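# Stack the small carton onto the large carton

## Task

Set the small carton on the large carton's top so that no part of it sticks out past that top's edge; it must sit there on its own without the robot supporting it, and at the end the tool has to release it and back away.

## Robot and tools

Robot: one six-joint Doosan M1013 arm (waist, shoulder, elbow, forearm roll, wrist pitch, wrist roll, listed base outward) carrying a suction tool with four cups. There is only one arm, so every command carries a single pose. The tracked point is the cup point: the centre of the four cup rims when nothing is touching them. The cups point along the cup point's own +z axis. In the cup point's frame the cups sit at x = -35 and +35 mm; the pair at y = -70 mm is channel a and the pair at y = +70 mm is channel b. The tool reaches 148 mm to each side along that y axis.

Scene frame: origin on the table surface straight below the arm base, +z up, +y to the left when facing along +x. All positions are in metres and all quaternions are written w, x, y, z. The base may be slightly tilted, and at long reach the reported cup point can be a little off.

The 9-number row used by every motion tool: x, y, z, qw, qx, qy, qz, suction_a, suction_b. The first seven are an absolute target pose for the cup point in the scene frame, not an offset. The last two set the vacuum on each channel, from -1 to 1. A value of 1 means full vacuum (about 75 kPa below ambient), a fraction asks for that share of it, and 0.01 or less switches the channel off. A channel keeps its last value until you change it. Repeat the wanted quaternion in every row rather than copying a reported one that may have drifted. A target more than 0.6 m from the last reported position along any cup-point axis is refused, and nothing is sent.

Tools:
- execute_actions {actions, pictures}: actions holds at most one entry. An empty list just returns the state and the pictures. {"rows": [...], "steps": n} plays 1 to 15 rows, one per control step of 1/30 s. n is at most 15 and defaults to 15, and the final row repeats if there are fewer rows than steps. An action needs at least 5 steps. {"steps": n} without rows is a wait of up to 300 steps, counted from the previous result. pictures true forces the camera images.
- move {target, speed}: target is one row, as above. The cup point follows a straight line toward that pose over 0.5 to 10 s, at a top speed of 0.002 to 0.5 m/s (default 0.25), with turning capped at twice that figure in rad/s. Suction values apply at the start. The path ignores obstacles, and the real motion can lag, drift or overshoot the speed, especially with the arm nearly straight. The result has a move: line giving the ending (done, off_target, moving, held, fault), any limits (paced = the pose was clipped; held = checks blocked some steps, after which the arm may speed up sharply) and the distance left to the target.
- wait {seconds}: 0 to 10 s with no new command.
- zoom_image {camera, region}: camera is cam_head_left or cam_head_right; region is [x0, y0, x1, y1] in image pixels, from the top-left, at most 504x504.
- read_manual {section}: licence text only.
- finished_scene {scene}: ends and grades the given scene (1 or 2). It cannot be undone.

Control behaviour: on each step the commanded pose is clipped to within 70 mm and 16 degrees of the measured pose, and joint targets are solved with position taking priority over orientation. Joint speed limits are about 2.09 rad/s (waist, shoulder), 3.14 (elbow) and 3.93 (wrist joints), with 0.3 s to accelerate. The elbow range is -2.792 to 2.792 rad; the others are ±6.283. The last 5 steps of each action run after its result is taken, while you are composing the next reply, and the simulation keeps running during your replies. After a long reach, check the reported pose and send the remainder, because the arm only continues to the last clipped pose.

Result contents: cup point position, quaternion and velocities; joint positions; joint torques (offset and noisy, useful for noticing contact or load); flange force (includes any held weight, and may say no reading); suction_measured_a/b; part_present_a/b (set to 1 at 0.54 and cleared below 0.49); and a Hand target line when no steps are pending. A pose unreachable line or HELD entries mean that the clearance check, which treats the mount as part of the arm, altered or blocked a command. MOTOR HOT warns of overheating, which leads to a braked stop.

Gripping: turn on a channel and press both of its 36 mm cups flat onto a smooth face so that each rim seals all the way round. Edges, seams or holes under a cup leak. If one cup of an active channel is open, it takes all the pump flow and the other channel loses vacuum. A sealed readout sits up to 0.17 below the command, or 0.27 with both channels on. Cups compress by up to about 12 mm under vacuum, and suction alone can lift an object. To release, set the object down onto its support, switch both channels to 0, then rise more than 15 mm. A cup sealed on the table pins the tool down until its channel is turned off.

Cameras: cam_head_left and cam_head_right, each 896x504, with pinhole-plus-radial calibration given as K, D and T_world_to_cam. These can be off by a couple of degrees and several millimetres.

Avoid: the arm is stiff, so a target even slightly beyond a contact on something firm can trip a fault. A joint torque at its limit (waist and shoulder 312, elbow 147, wrist joints 41.4 N m) or an external force of 144 N stops the arm for 10 s and drops the rest of the call. Approach surfaces slowly, with targets close to the contact. Do not drop, slam or knock anything, and never let an object leave the table. Loose objects may occasionally be nudged by outside disturbances, so check the final placement before ending the scene.

Each tool is called after "Call:" as name(argument=value, ...), one argument or row to a line, values as JSON.

## Session

Call:
execute_actions(
  actions=[],
)

Scene clock: 0.00 s of 5300.00 s.
end_effector_position=(+0.6547, -0.0168, +0.4595) suction_measured_a=0.01 part_present_a=0 suction_measured_b=0.01 part_present_b=0 end_effector_quat_wxyz=(-0.004, +0.716, +0.698, -0.002) end_effector_velocity=(+0.001, +0.001, -0.001) end_effector_angular_velocity=(+0.000, +0.001, +0.002)
Joint positions: [-0.055  0.153  1.527  0.002  1.461  1.517]
Joint velocities: [ 0.002  0.002 -0.    -0.    -0.     0.   ]
Joint torques (N m, as the joint torque sensors report them, + toward a larger angle): no reading
Flange force (N, the push that the arm receives, along the end effector's own x y z axes): no reading
Hand target: +0.655, -0.017, +0.460; -0.004, +0.716, +0.698, -0.002

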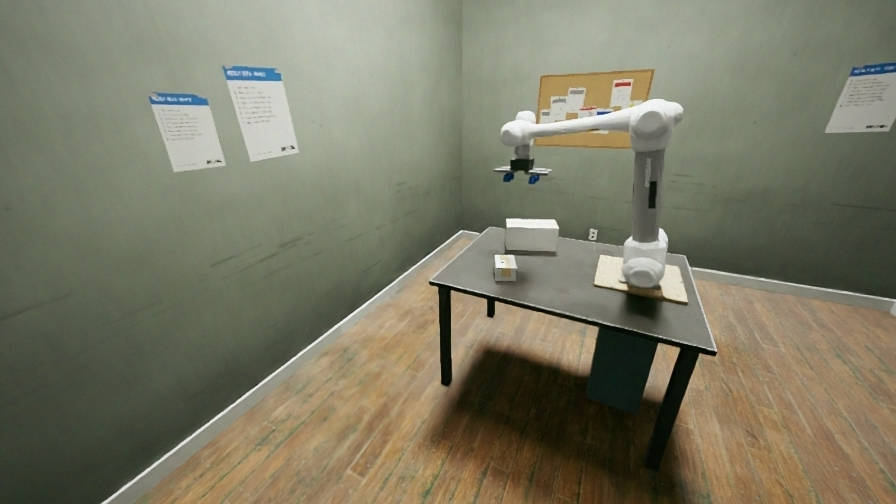

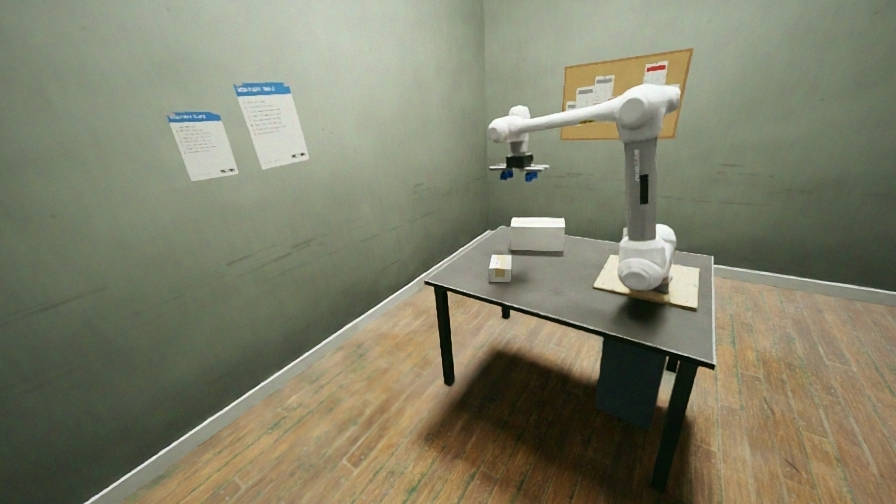

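Call:
zoom_image(
  camera="cam_head_left",
  region=[470, 150, 610, 290],
)

Call:
zoom_image(
  camera="cam_head_right",
  region=[470, 150, 610, 290],
)

Call:
zoom_image(
  camera="cam_head_left",
  region=[480, 245, 530, 290],
)

Region (470, 150, 610, 290) of cam_head_left's 896x504 image, scaled by 3.600, with more detail than that image has.

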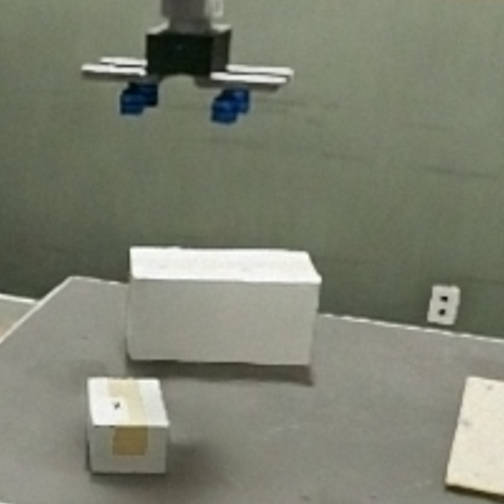

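Region (470, 150, 610, 290) of cam_head_right's 896x504 image, scaled by 3.600, with more detail than that image has.

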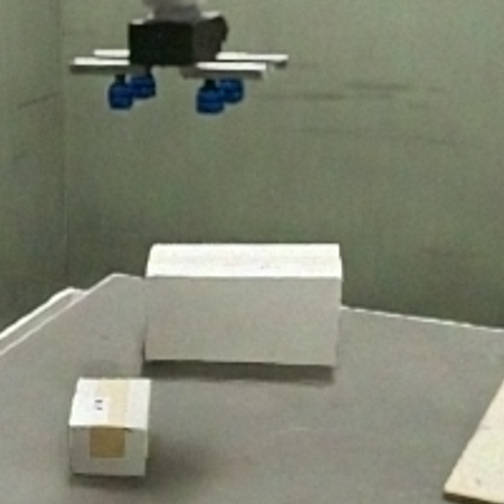

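Region (480, 245, 530, 290) of cam_head_left's 896x504 image, scaled by 10.080, with more detail than that image has; it fills the top 454 rows of this view, and the rest is white.

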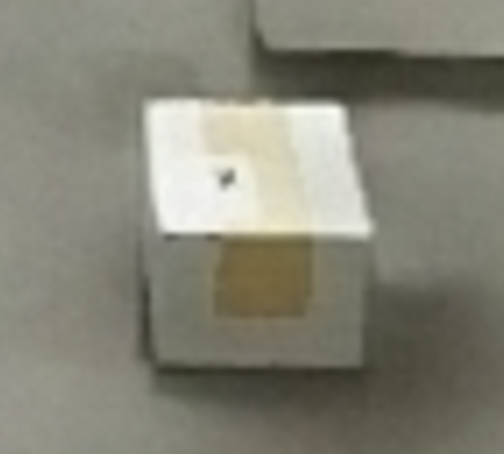

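Call:
move(
  target=[0.585,0.184,0.11,0,0.559,0.829,0,0,0],
  speed=0.4,
)

Call:
zoom_image(
  camera="cam_head_left",
  region=[470, 210, 570, 290],
)

Call:
zoom_image(
  camera="cam_head_right",
  region=[470, 210, 570, 290],
)

Scene clock: 2.20 s of 5300.00 s.
end_effector_position=(+0.5847, +0.1842, +0.1100) suction_measured_a=0.01 part_present_a=0 suction_measured_b=0.01 part_present_b=0 end_effector_quat_wxyz=(-0.000, +0.559, +0.829, -0.000) end_effector_velocity=(+0.000, -0.000, +0.000) end_effector_angular_velocity=(-0.000, -0.000, -0.001)
Joint positions: [ 0.275  0.334  1.994 -0.005  0.806  1.442]
Joint velocities: [-0.001 -0.    -0.    -0.    -0.     0.   ]
Joint torques (N m, as the joint torque sensors report them, + toward a larger angle): [ -0.58 -67.12 -29.04   3.42  -0.03  -0.1 ]
Flange force (N, the push that the arm receives, along the end effector's own x y z axes): [1.8 4.9 -5.4]
Hand target: +0.585, +0.184, +0.110; -0.000, +0.559, +0.829, -0.000
Off the commanded pose: 0.000 m, 0 deg.
Kept back: nothing.
move: done

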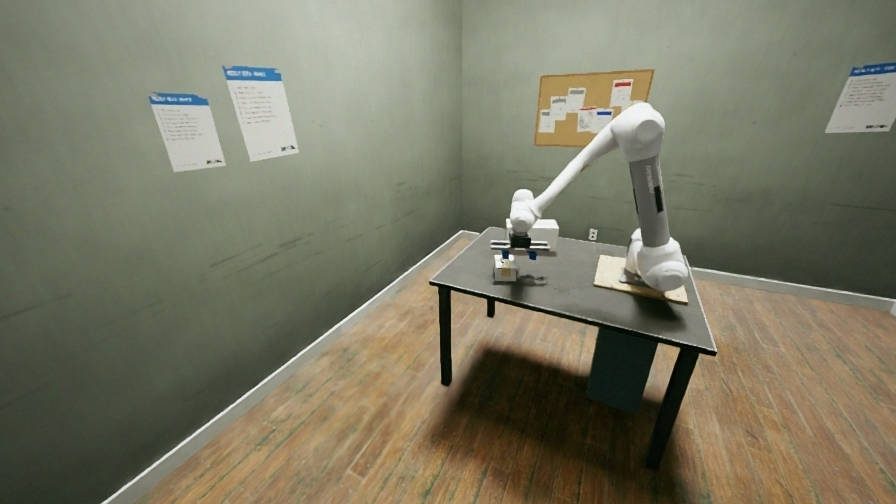

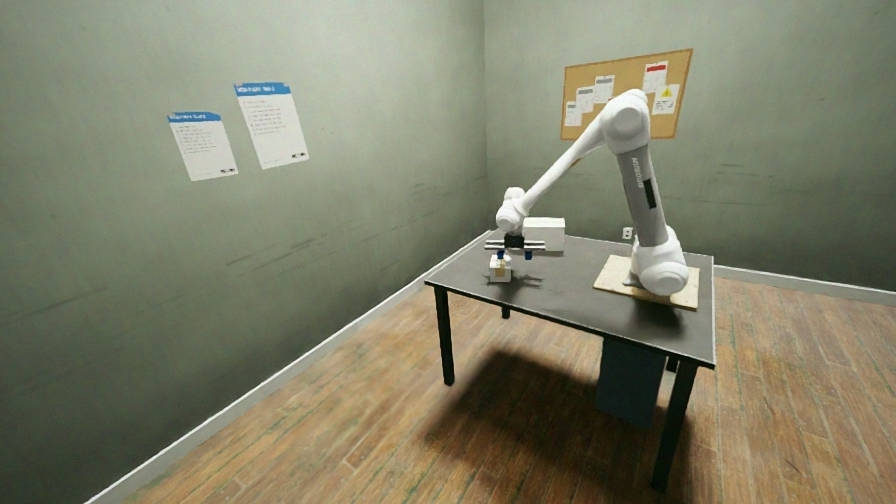

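Region (470, 210, 570, 290) of cam_head_left's 896x504 image, scaled by 5.040, with more detail than that image has; it fills the top 403 rows of this view, and the rest is white.

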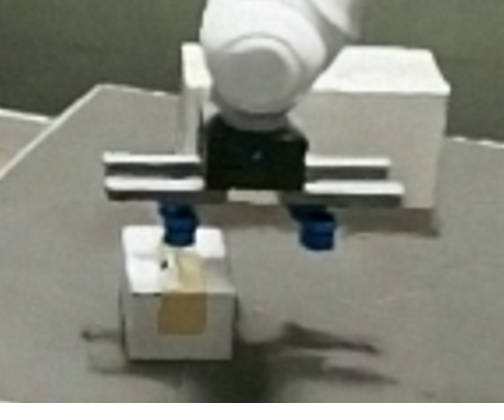

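Region (470, 210, 570, 290) of cam_head_right's 896x504 image, scaled by 5.040, with more detail than that image has; it fills the top 403 rows of this view, and the rest is white.

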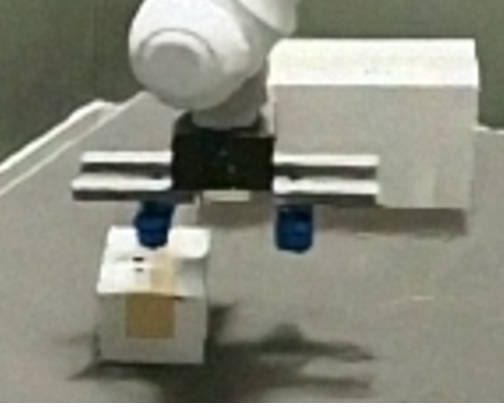

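Call:
move(
  target=[0.583,0.186,0.07,0,0.559,0.829,0,0,1],
  speed=0.05,
)

Call:
zoom_image(
  camera="cam_head_right",
  region=[470, 210, 570, 290],
)

Scene clock: 3.50 s of 5300.00 s.
end_effector_position=(+0.5829, +0.1860, +0.0700) suction_measured_a=0.01 part_present_a=0 suction_measured_b=0.70 part_present_b=1 end_effector_quat_wxyz=(+0.000, +0.559, +0.829, -0.000) end_effector_velocity=(+0.000, +0.000, +0.001) end_effector_angular_velocity=(+0.000, -0.001, +0.001)
Joint positions: [ 0.278  0.384  2.019 -0.005  0.73   1.445]
Joint velocities: [ 0.    -0.001 -0.    -0.     0.    -0.   ]
Joint torques (N m, as the joint torque sensors report them, + toward a larger angle): [ -0.88 -75.59 -29.54   3.33  -0.33  -0.01]
Flange force (N, the push that the arm receives, along the end effector's own x y z axes): [1.7 7.2 4.9]
Hand target: +0.583, +0.186, +0.070; +0.000, +0.559, +0.829, -0.000
Off the commanded pose: 0.000 m, 0 deg.
Kept back: nothing.
move: done

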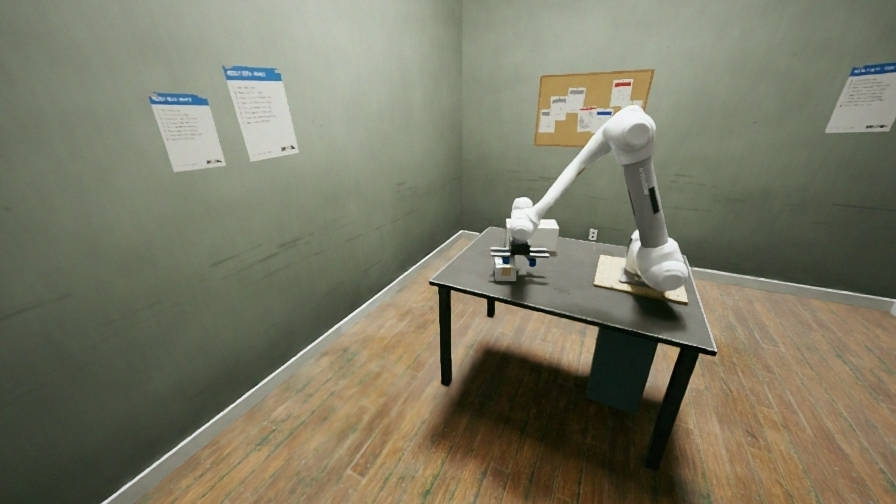

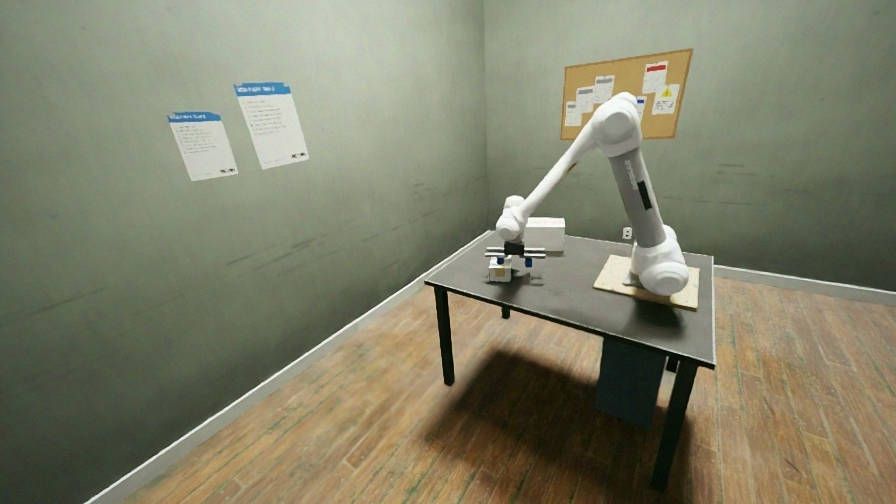

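Region (470, 210, 570, 290) of cam_head_right's 896x504 image, scaled by 5.040, with more detail than that image has; it fills the top 403 rows of this view, and the rest is white.

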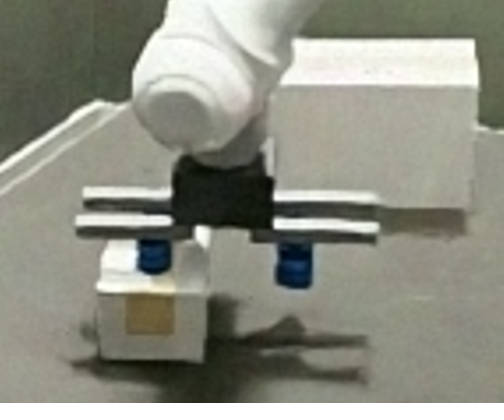

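Call:
move(
  target=[0.59,0.12,0.28,0,0.35,0.937,0,0,1],
  speed=0.3,
)

Call:
move(
  target=[0.65,-0.28,0.255,0,-0.191,0.982,0,0,1],
  speed=0.3,
)

Call:
zoom_image(
  camera="cam_head_right",
  region=[490, 180, 590, 260],
)

Call:
zoom_image(
  camera="cam_head_left",
  region=[490, 180, 590, 260],
)

Scene clock: 4.93 s of 5300.00 s.
end_effector_position=(+0.5901, +0.1201, +0.2800) suction_measured_a=0.01 part_present_a=0 suction_measured_b=0.89 part_present_b=1 end_effector_quat_wxyz=(-0.000, +0.350, +0.937, +0.000) end_effector_velocity=(+0.001, +0.001, -0.001) end_effector_angular_velocity=(-0.000, +0.002, +0.001)
Joint positions: [ 0.169  0.15   1.867 -0.003  1.116  0.861]
Joint velocities: [ 0.001  0.003 -0.001  0.     0.001  0.   ]
Joint torques (N m, as the joint torque sensors report them, + toward a larger angle): [ -0.83 -61.39 -40.96   4.56  -0.15   0.19]
Flange force (N, the push that the arm receives, along the end effector's own x y z axes): [-2.2 5.7 2.7]
Hand target: +0.590, +0.120, +0.280; -0.000, +0.350, +0.937, +0.000
Off the commanded pose: 0.000 m, 0 deg.
Kept back: nothing.
move: done

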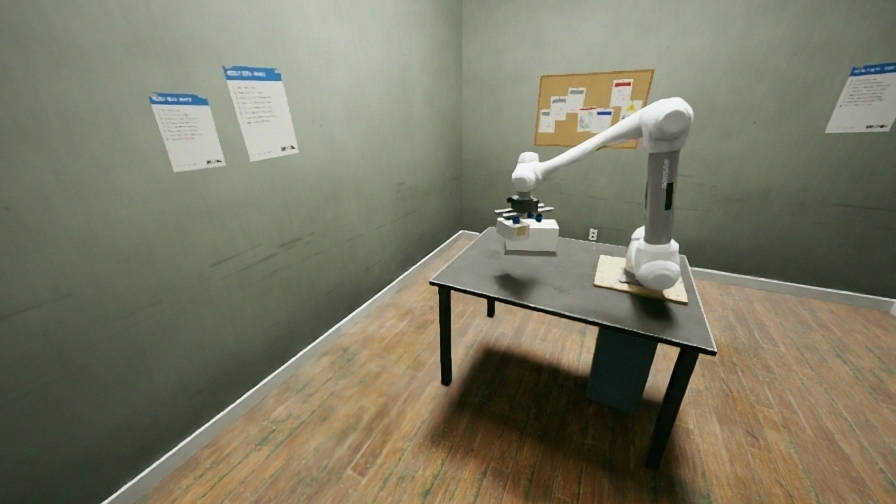

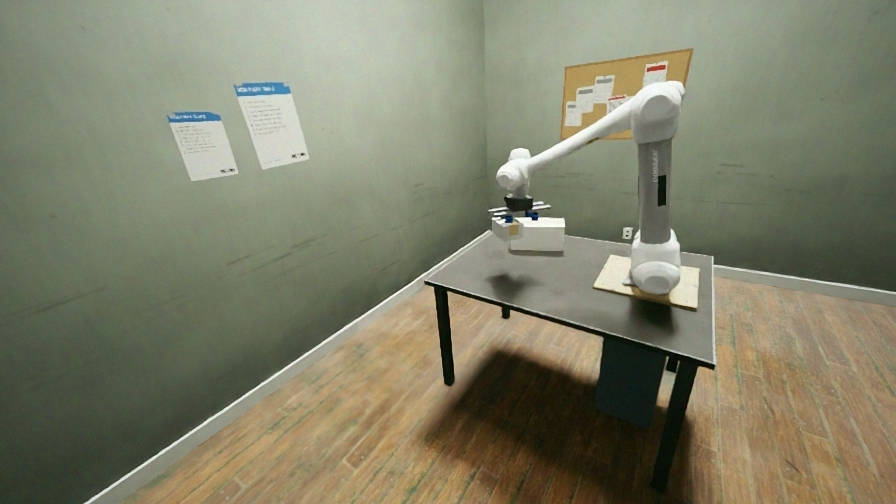

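Scene clock: 7.17 s of 5300.00 s.
end_effector_position=(+0.6495, -0.2806, +0.2549) suction_measured_a=0.01 part_present_a=0 suction_measured_b=0.89 part_present_b=1 end_effector_quat_wxyz=(+0.000, -0.191, +0.982, -0.000) end_effector_velocity=(-0.000, -0.000, -0.000) end_effector_angular_velocity=(+0.000, +0.000, +0.000)
Joint positions: [-0.434  0.324  1.691  0.003  1.117 -0.844]
Joint velocities: [-0.     0.     0.     0.    -0.    -0.001]
Joint torques (N m, as the joint torque sensors report them, + toward a larger angle): [ -0.09 -79.91 -40.48   4.37   0.28   0.07]
Flange force (N, the push that the arm receives, along the end effector's own x y z axes): [-4.6 -4.4 2.2]
Hand target: +0.649, -0.281, +0.255; +0.000, -0.191, +0.982, -0.000
Off the commanded pose: 0.001 m, 0 deg.
Kept back: nothing.
move: done

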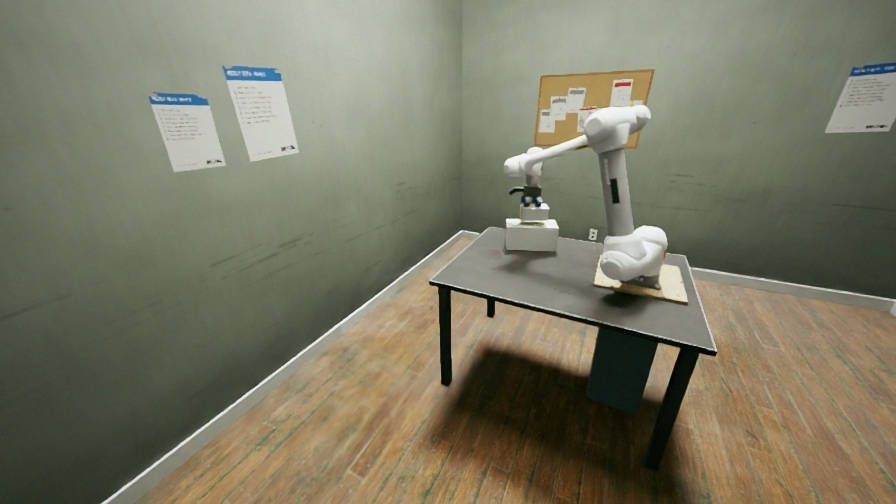

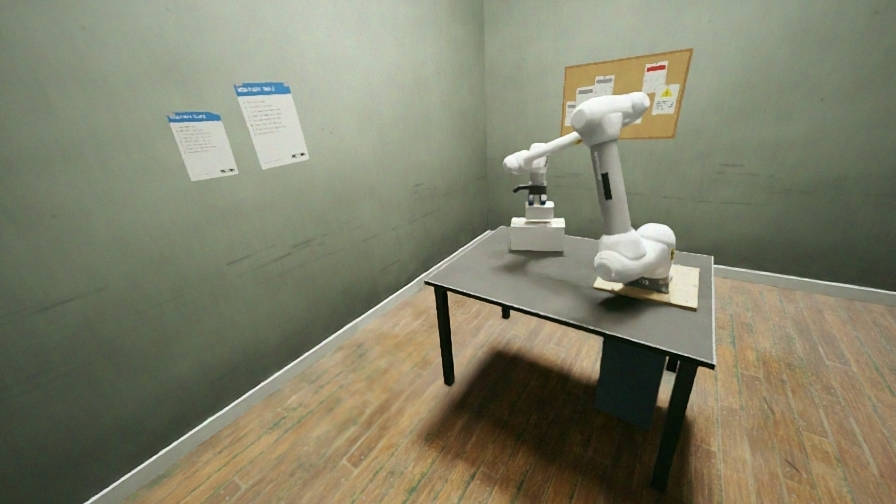

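Region (490, 180, 590, 260) of cam_head_right's 896x504 image, scaled by 5.040, with more detail than that image has; it fills the top 403 rows of this view, and the rest is white.

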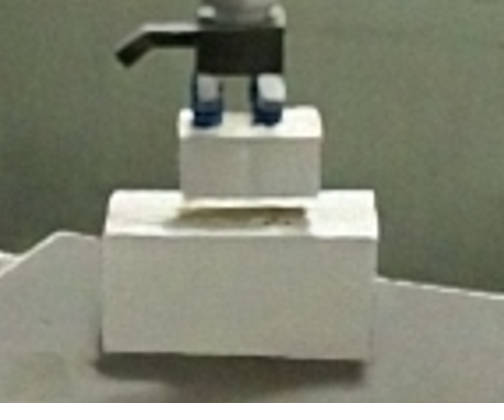

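Region (490, 180, 590, 260) of cam_head_left's 896x504 image, scaled by 5.040, with more detail than that image has; it fills the top 403 rows of this view, and the rest is white.

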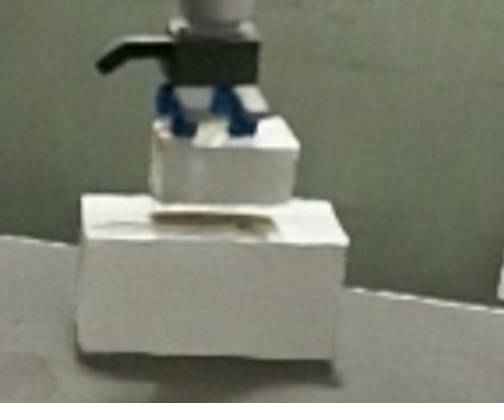

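Call:
move(
  target=[0.655,-0.28,0.222,0,-0.191,0.982,0,0,1],
  speed=0.04,
)

Call:
zoom_image(
  camera="cam_head_left",
  region=[490, 180, 590, 260],
)

Scene clock: 8.50 s of 5300.00 s.
end_effector_position=(+0.6550, -0.2800, +0.2220) suction_measured_a=0.01 part_present_a=0 suction_measured_b=0.89 part_present_b=1 end_effector_quat_wxyz=(+0.000, -0.191, +0.982, -0.000) end_effector_velocity=(+0.000, -0.000, -0.001) end_effector_angular_velocity=(+0.000, +0.001, +0.000)
Joint positions: [-0.43   0.356  1.712  0.003  1.066 -0.84 ]
Joint velocities: [-0.     0.002 -0.001 -0.     0.    -0.   ]
Joint torques (N m, as the joint torque sensors report them, + toward a larger angle): [ -0.55 -82.39 -38.99   4.3    0.51   0.13]
Flange force (N, the push that the arm receives, along the end effector's own x y z axes): [-5.7 -5.0 2.7]
Hand target: +0.655, -0.280, +0.222; -0.000, -0.191, +0.982, -0.000
Off the commanded pose: 0.000 m, 0 deg.
Kept back: nothing.
move: done

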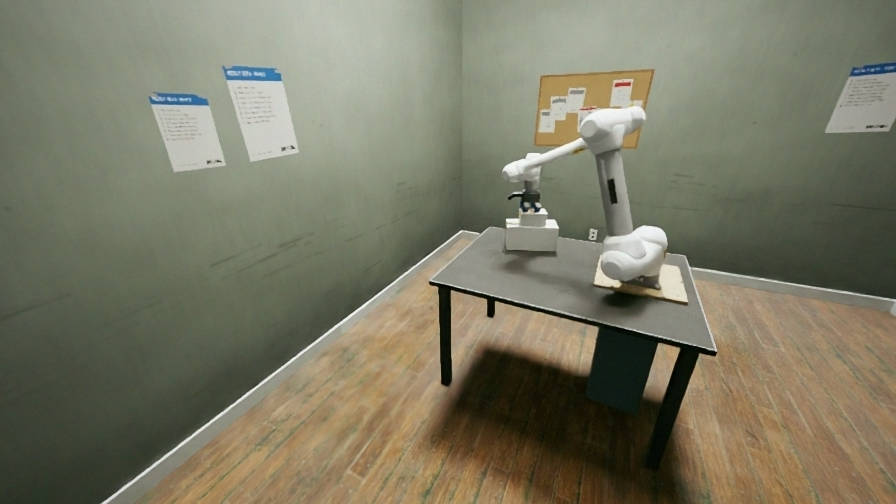

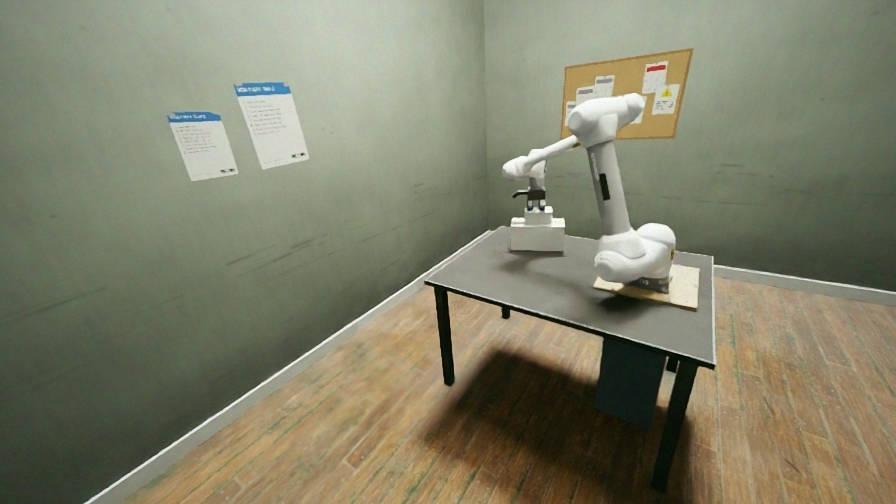

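Region (490, 180, 590, 260) of cam_head_left's 896x504 image, scaled by 5.040, with more detail than that image has; it fills the top 403 rows of this view, and the rest is white.

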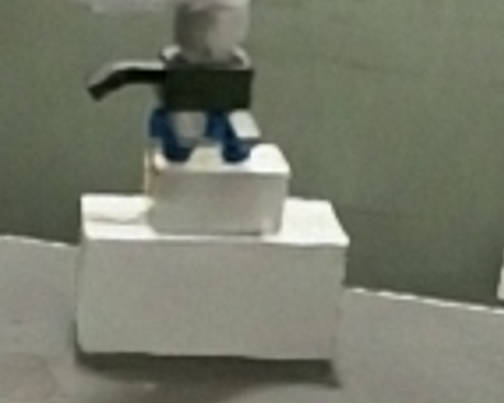

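Call:
move(
  target=[0.657,-0.285,0.2185,0,-0.191,0.982,0,0,1],
  speed=0.02,
)

Scene clock: 9.43 s of 5300.00 s.
end_effector_position=(+0.6572, -0.2850, +0.2189) suction_measured_a=0.01 part_present_a=0 suction_measured_b=0.89 part_present_b=1 end_effector_quat_wxyz=(+0.000, -0.191, +0.982, -0.000) end_effector_velocity=(+0.001, +0.001, +0.000) end_effector_angular_velocity=(-0.000, -0.001, +0.002)
Joint positions: [-0.435  0.364  1.706  0.003  1.062 -0.845]
Joint velocities: [ 0.002  0.    -0.001 -0.    -0.001  0.   ]
Joint torques (N m, as the joint torque sensors report them, + toward a larger angle): [ -9.23 -10.96  -3.63  -2.48  -9.12   0.32]
Flange force (N, the push that the arm receives, along the end effector's own x y z axes): [1.3 20.3 -102.4]
Hand target: +0.657, -0.285, +0.218; +0.000, -0.191, +0.982, -0.000
Off the commanded pose: 0.000 m, 0 deg.
Kept back: nothing.
move: done

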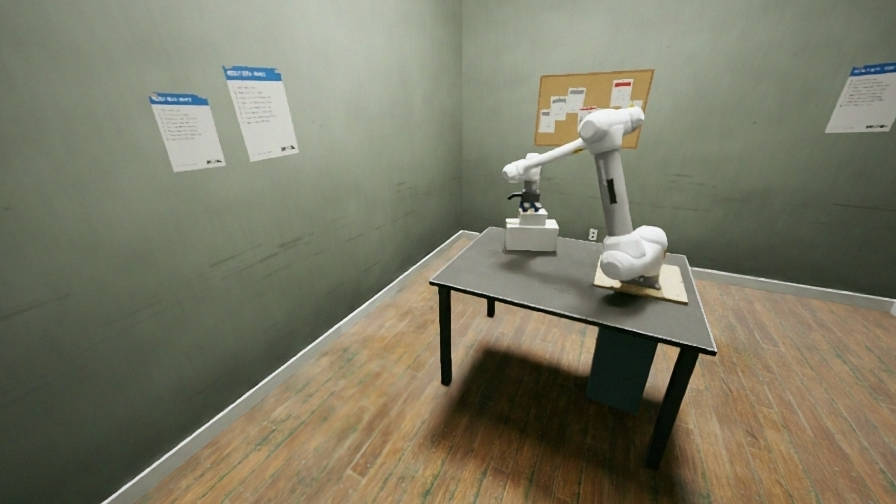

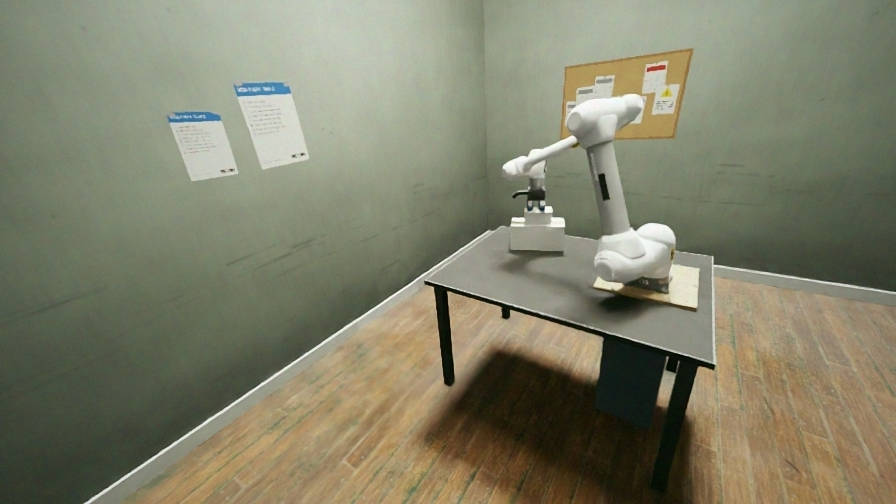

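Call:
execute_actions(
  actions=[
    {"rows":[[0.657,-0.285,0.2215,0,-0.191,0.982,0,0,0]],"steps":15},
  ],
)

Call:
move(
  target=[0.657,-0.285,0.45,0,-0.191,0.982,0,0,0],
  speed=0.35,
)

Call:
zoom_image(
  camera="cam_head_left",
  region=[490, 180, 590, 260],
)

Scene clock: 10.10 s of 5300.00 s.
end_effector_position=(+0.6569, -0.2851, +0.2213) suction_measured_a=0.01 part_present_a=0 suction_measured_b=0.01 part_present_b=0 end_effector_quat_wxyz=(-0.000, -0.191, +0.982, -0.000) end_effector_velocity=(+0.001, +0.001, +0.002) end_effector_angular_velocity=(+0.002, -0.005, -0.002)
Joint positions: [-0.435  0.362  1.704  0.003  1.067 -0.845]
Joint velocities: [-0.    -0.002 -0.001  0.005  0.    -0.   ]
Joint torques (N m, as the joint torque sensors report them, + toward a larger angle): [ -1.99 -58.   -23.06   2.89  -1.49  -0.08]
Flange force (N, the push that the arm receives, along the end effector's own x y z axes): [-6.4 -2.4 -34.8]
Steps of this call (steps 1 to 10: nothing new was sent; steps 11 to 20: the first 10 steps of this action). Readings (end_effector_position | what the end effector reports):
11: (+0.6571, -0.2850, +0.2186) | suction_measured_a=0.01 part_present_a=0 suction_measured_b=0.54 part_present_b=1
12: (+0.6570, -0.2850, +0.2195) | suction_measured_a=0.01 part_present_a=0 suction_measured_b=0.06 part_present_b=0
14: (+0.6566, -0.2850, +0.2203) | suction_measured_a=0.01 part_present_a=0 suction_measured_b=0.01 part_present_b=0
18: (+0.6568, -0.2851, +0.2212) | suction_measured_a=0.01 part_present_a=0 suction_measured_b=0.01 part_present_b=0
20: the state above

Scene clock: 11.40 s of 5300.00 s.
end_effector_position=(+0.6572, -0.2851, +0.4500) suction_measured_a=0.01 part_present_a=0 suction_measured_b=0.01 part_present_b=0 end_effector_quat_wxyz=(+0.000, -0.191, +0.982, +0.000) end_effector_velocity=(+0.001, +0.001, +0.001) end_effector_angular_velocity=(-0.001, -0.001, +0.002)
Joint positions: [-0.436  0.251  1.424  0.003  1.459 -0.845]
Joint velocities: [ 0.002  0.    -0.002 -0.     0.     0.   ]
Joint torques (N m, as the joint torque sensors report them, + toward a larger angle): [ -0.81 -71.71 -41.92   4.58  -0.05  -0.02]
Flange force (N, the push that the arm receives, along the end effector's own x y z axes): [-4.8 -2.5 -5.9]
Hand target: +0.657, -0.285, +0.450; +0.000, -0.191, +0.982, +0.000
Off your previous action's commanded pose: 0.000 m, 0 deg at its last step (step 5 of this call).
Off the commanded pose: 0.000 m, 0 deg.
Kept back: nothing.
move: done

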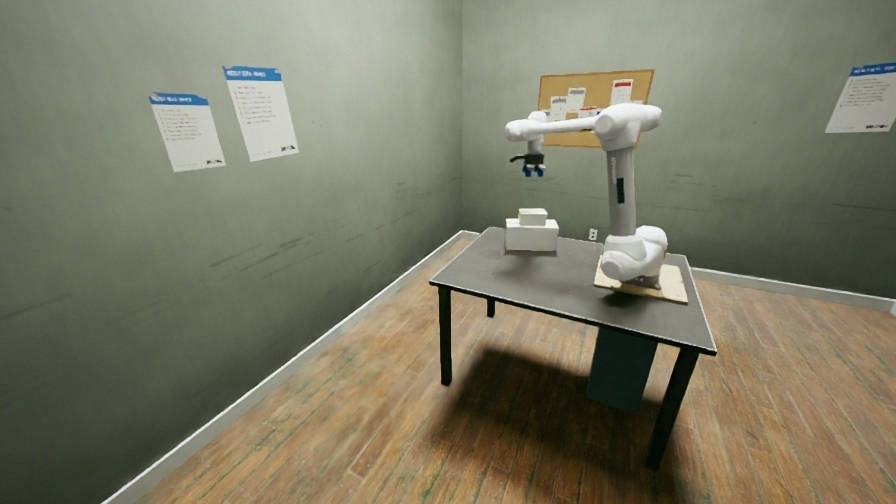

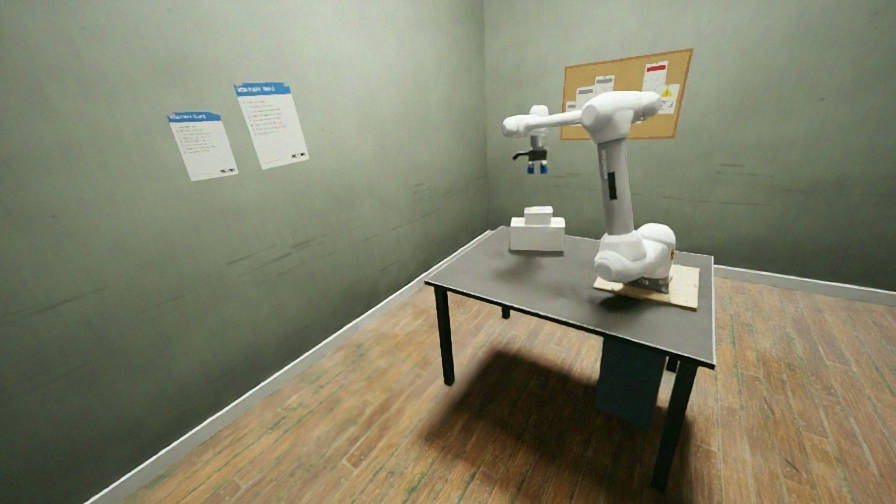

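Region (490, 180, 590, 260) of cam_head_left's 896x504 image, scaled by 5.040, with more detail than that image has; it fills the top 403 rows of this view, and the rest is white.

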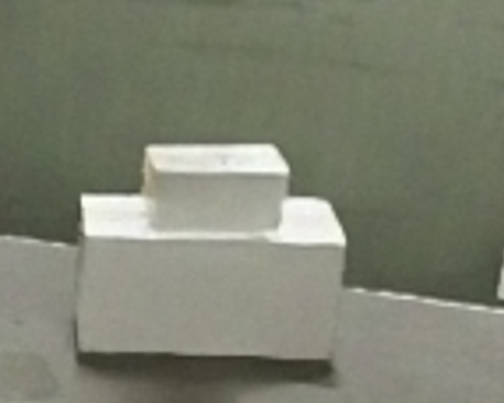

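Call:
finished_scene(
  scene=1,
)

The scene is finished: the task was done.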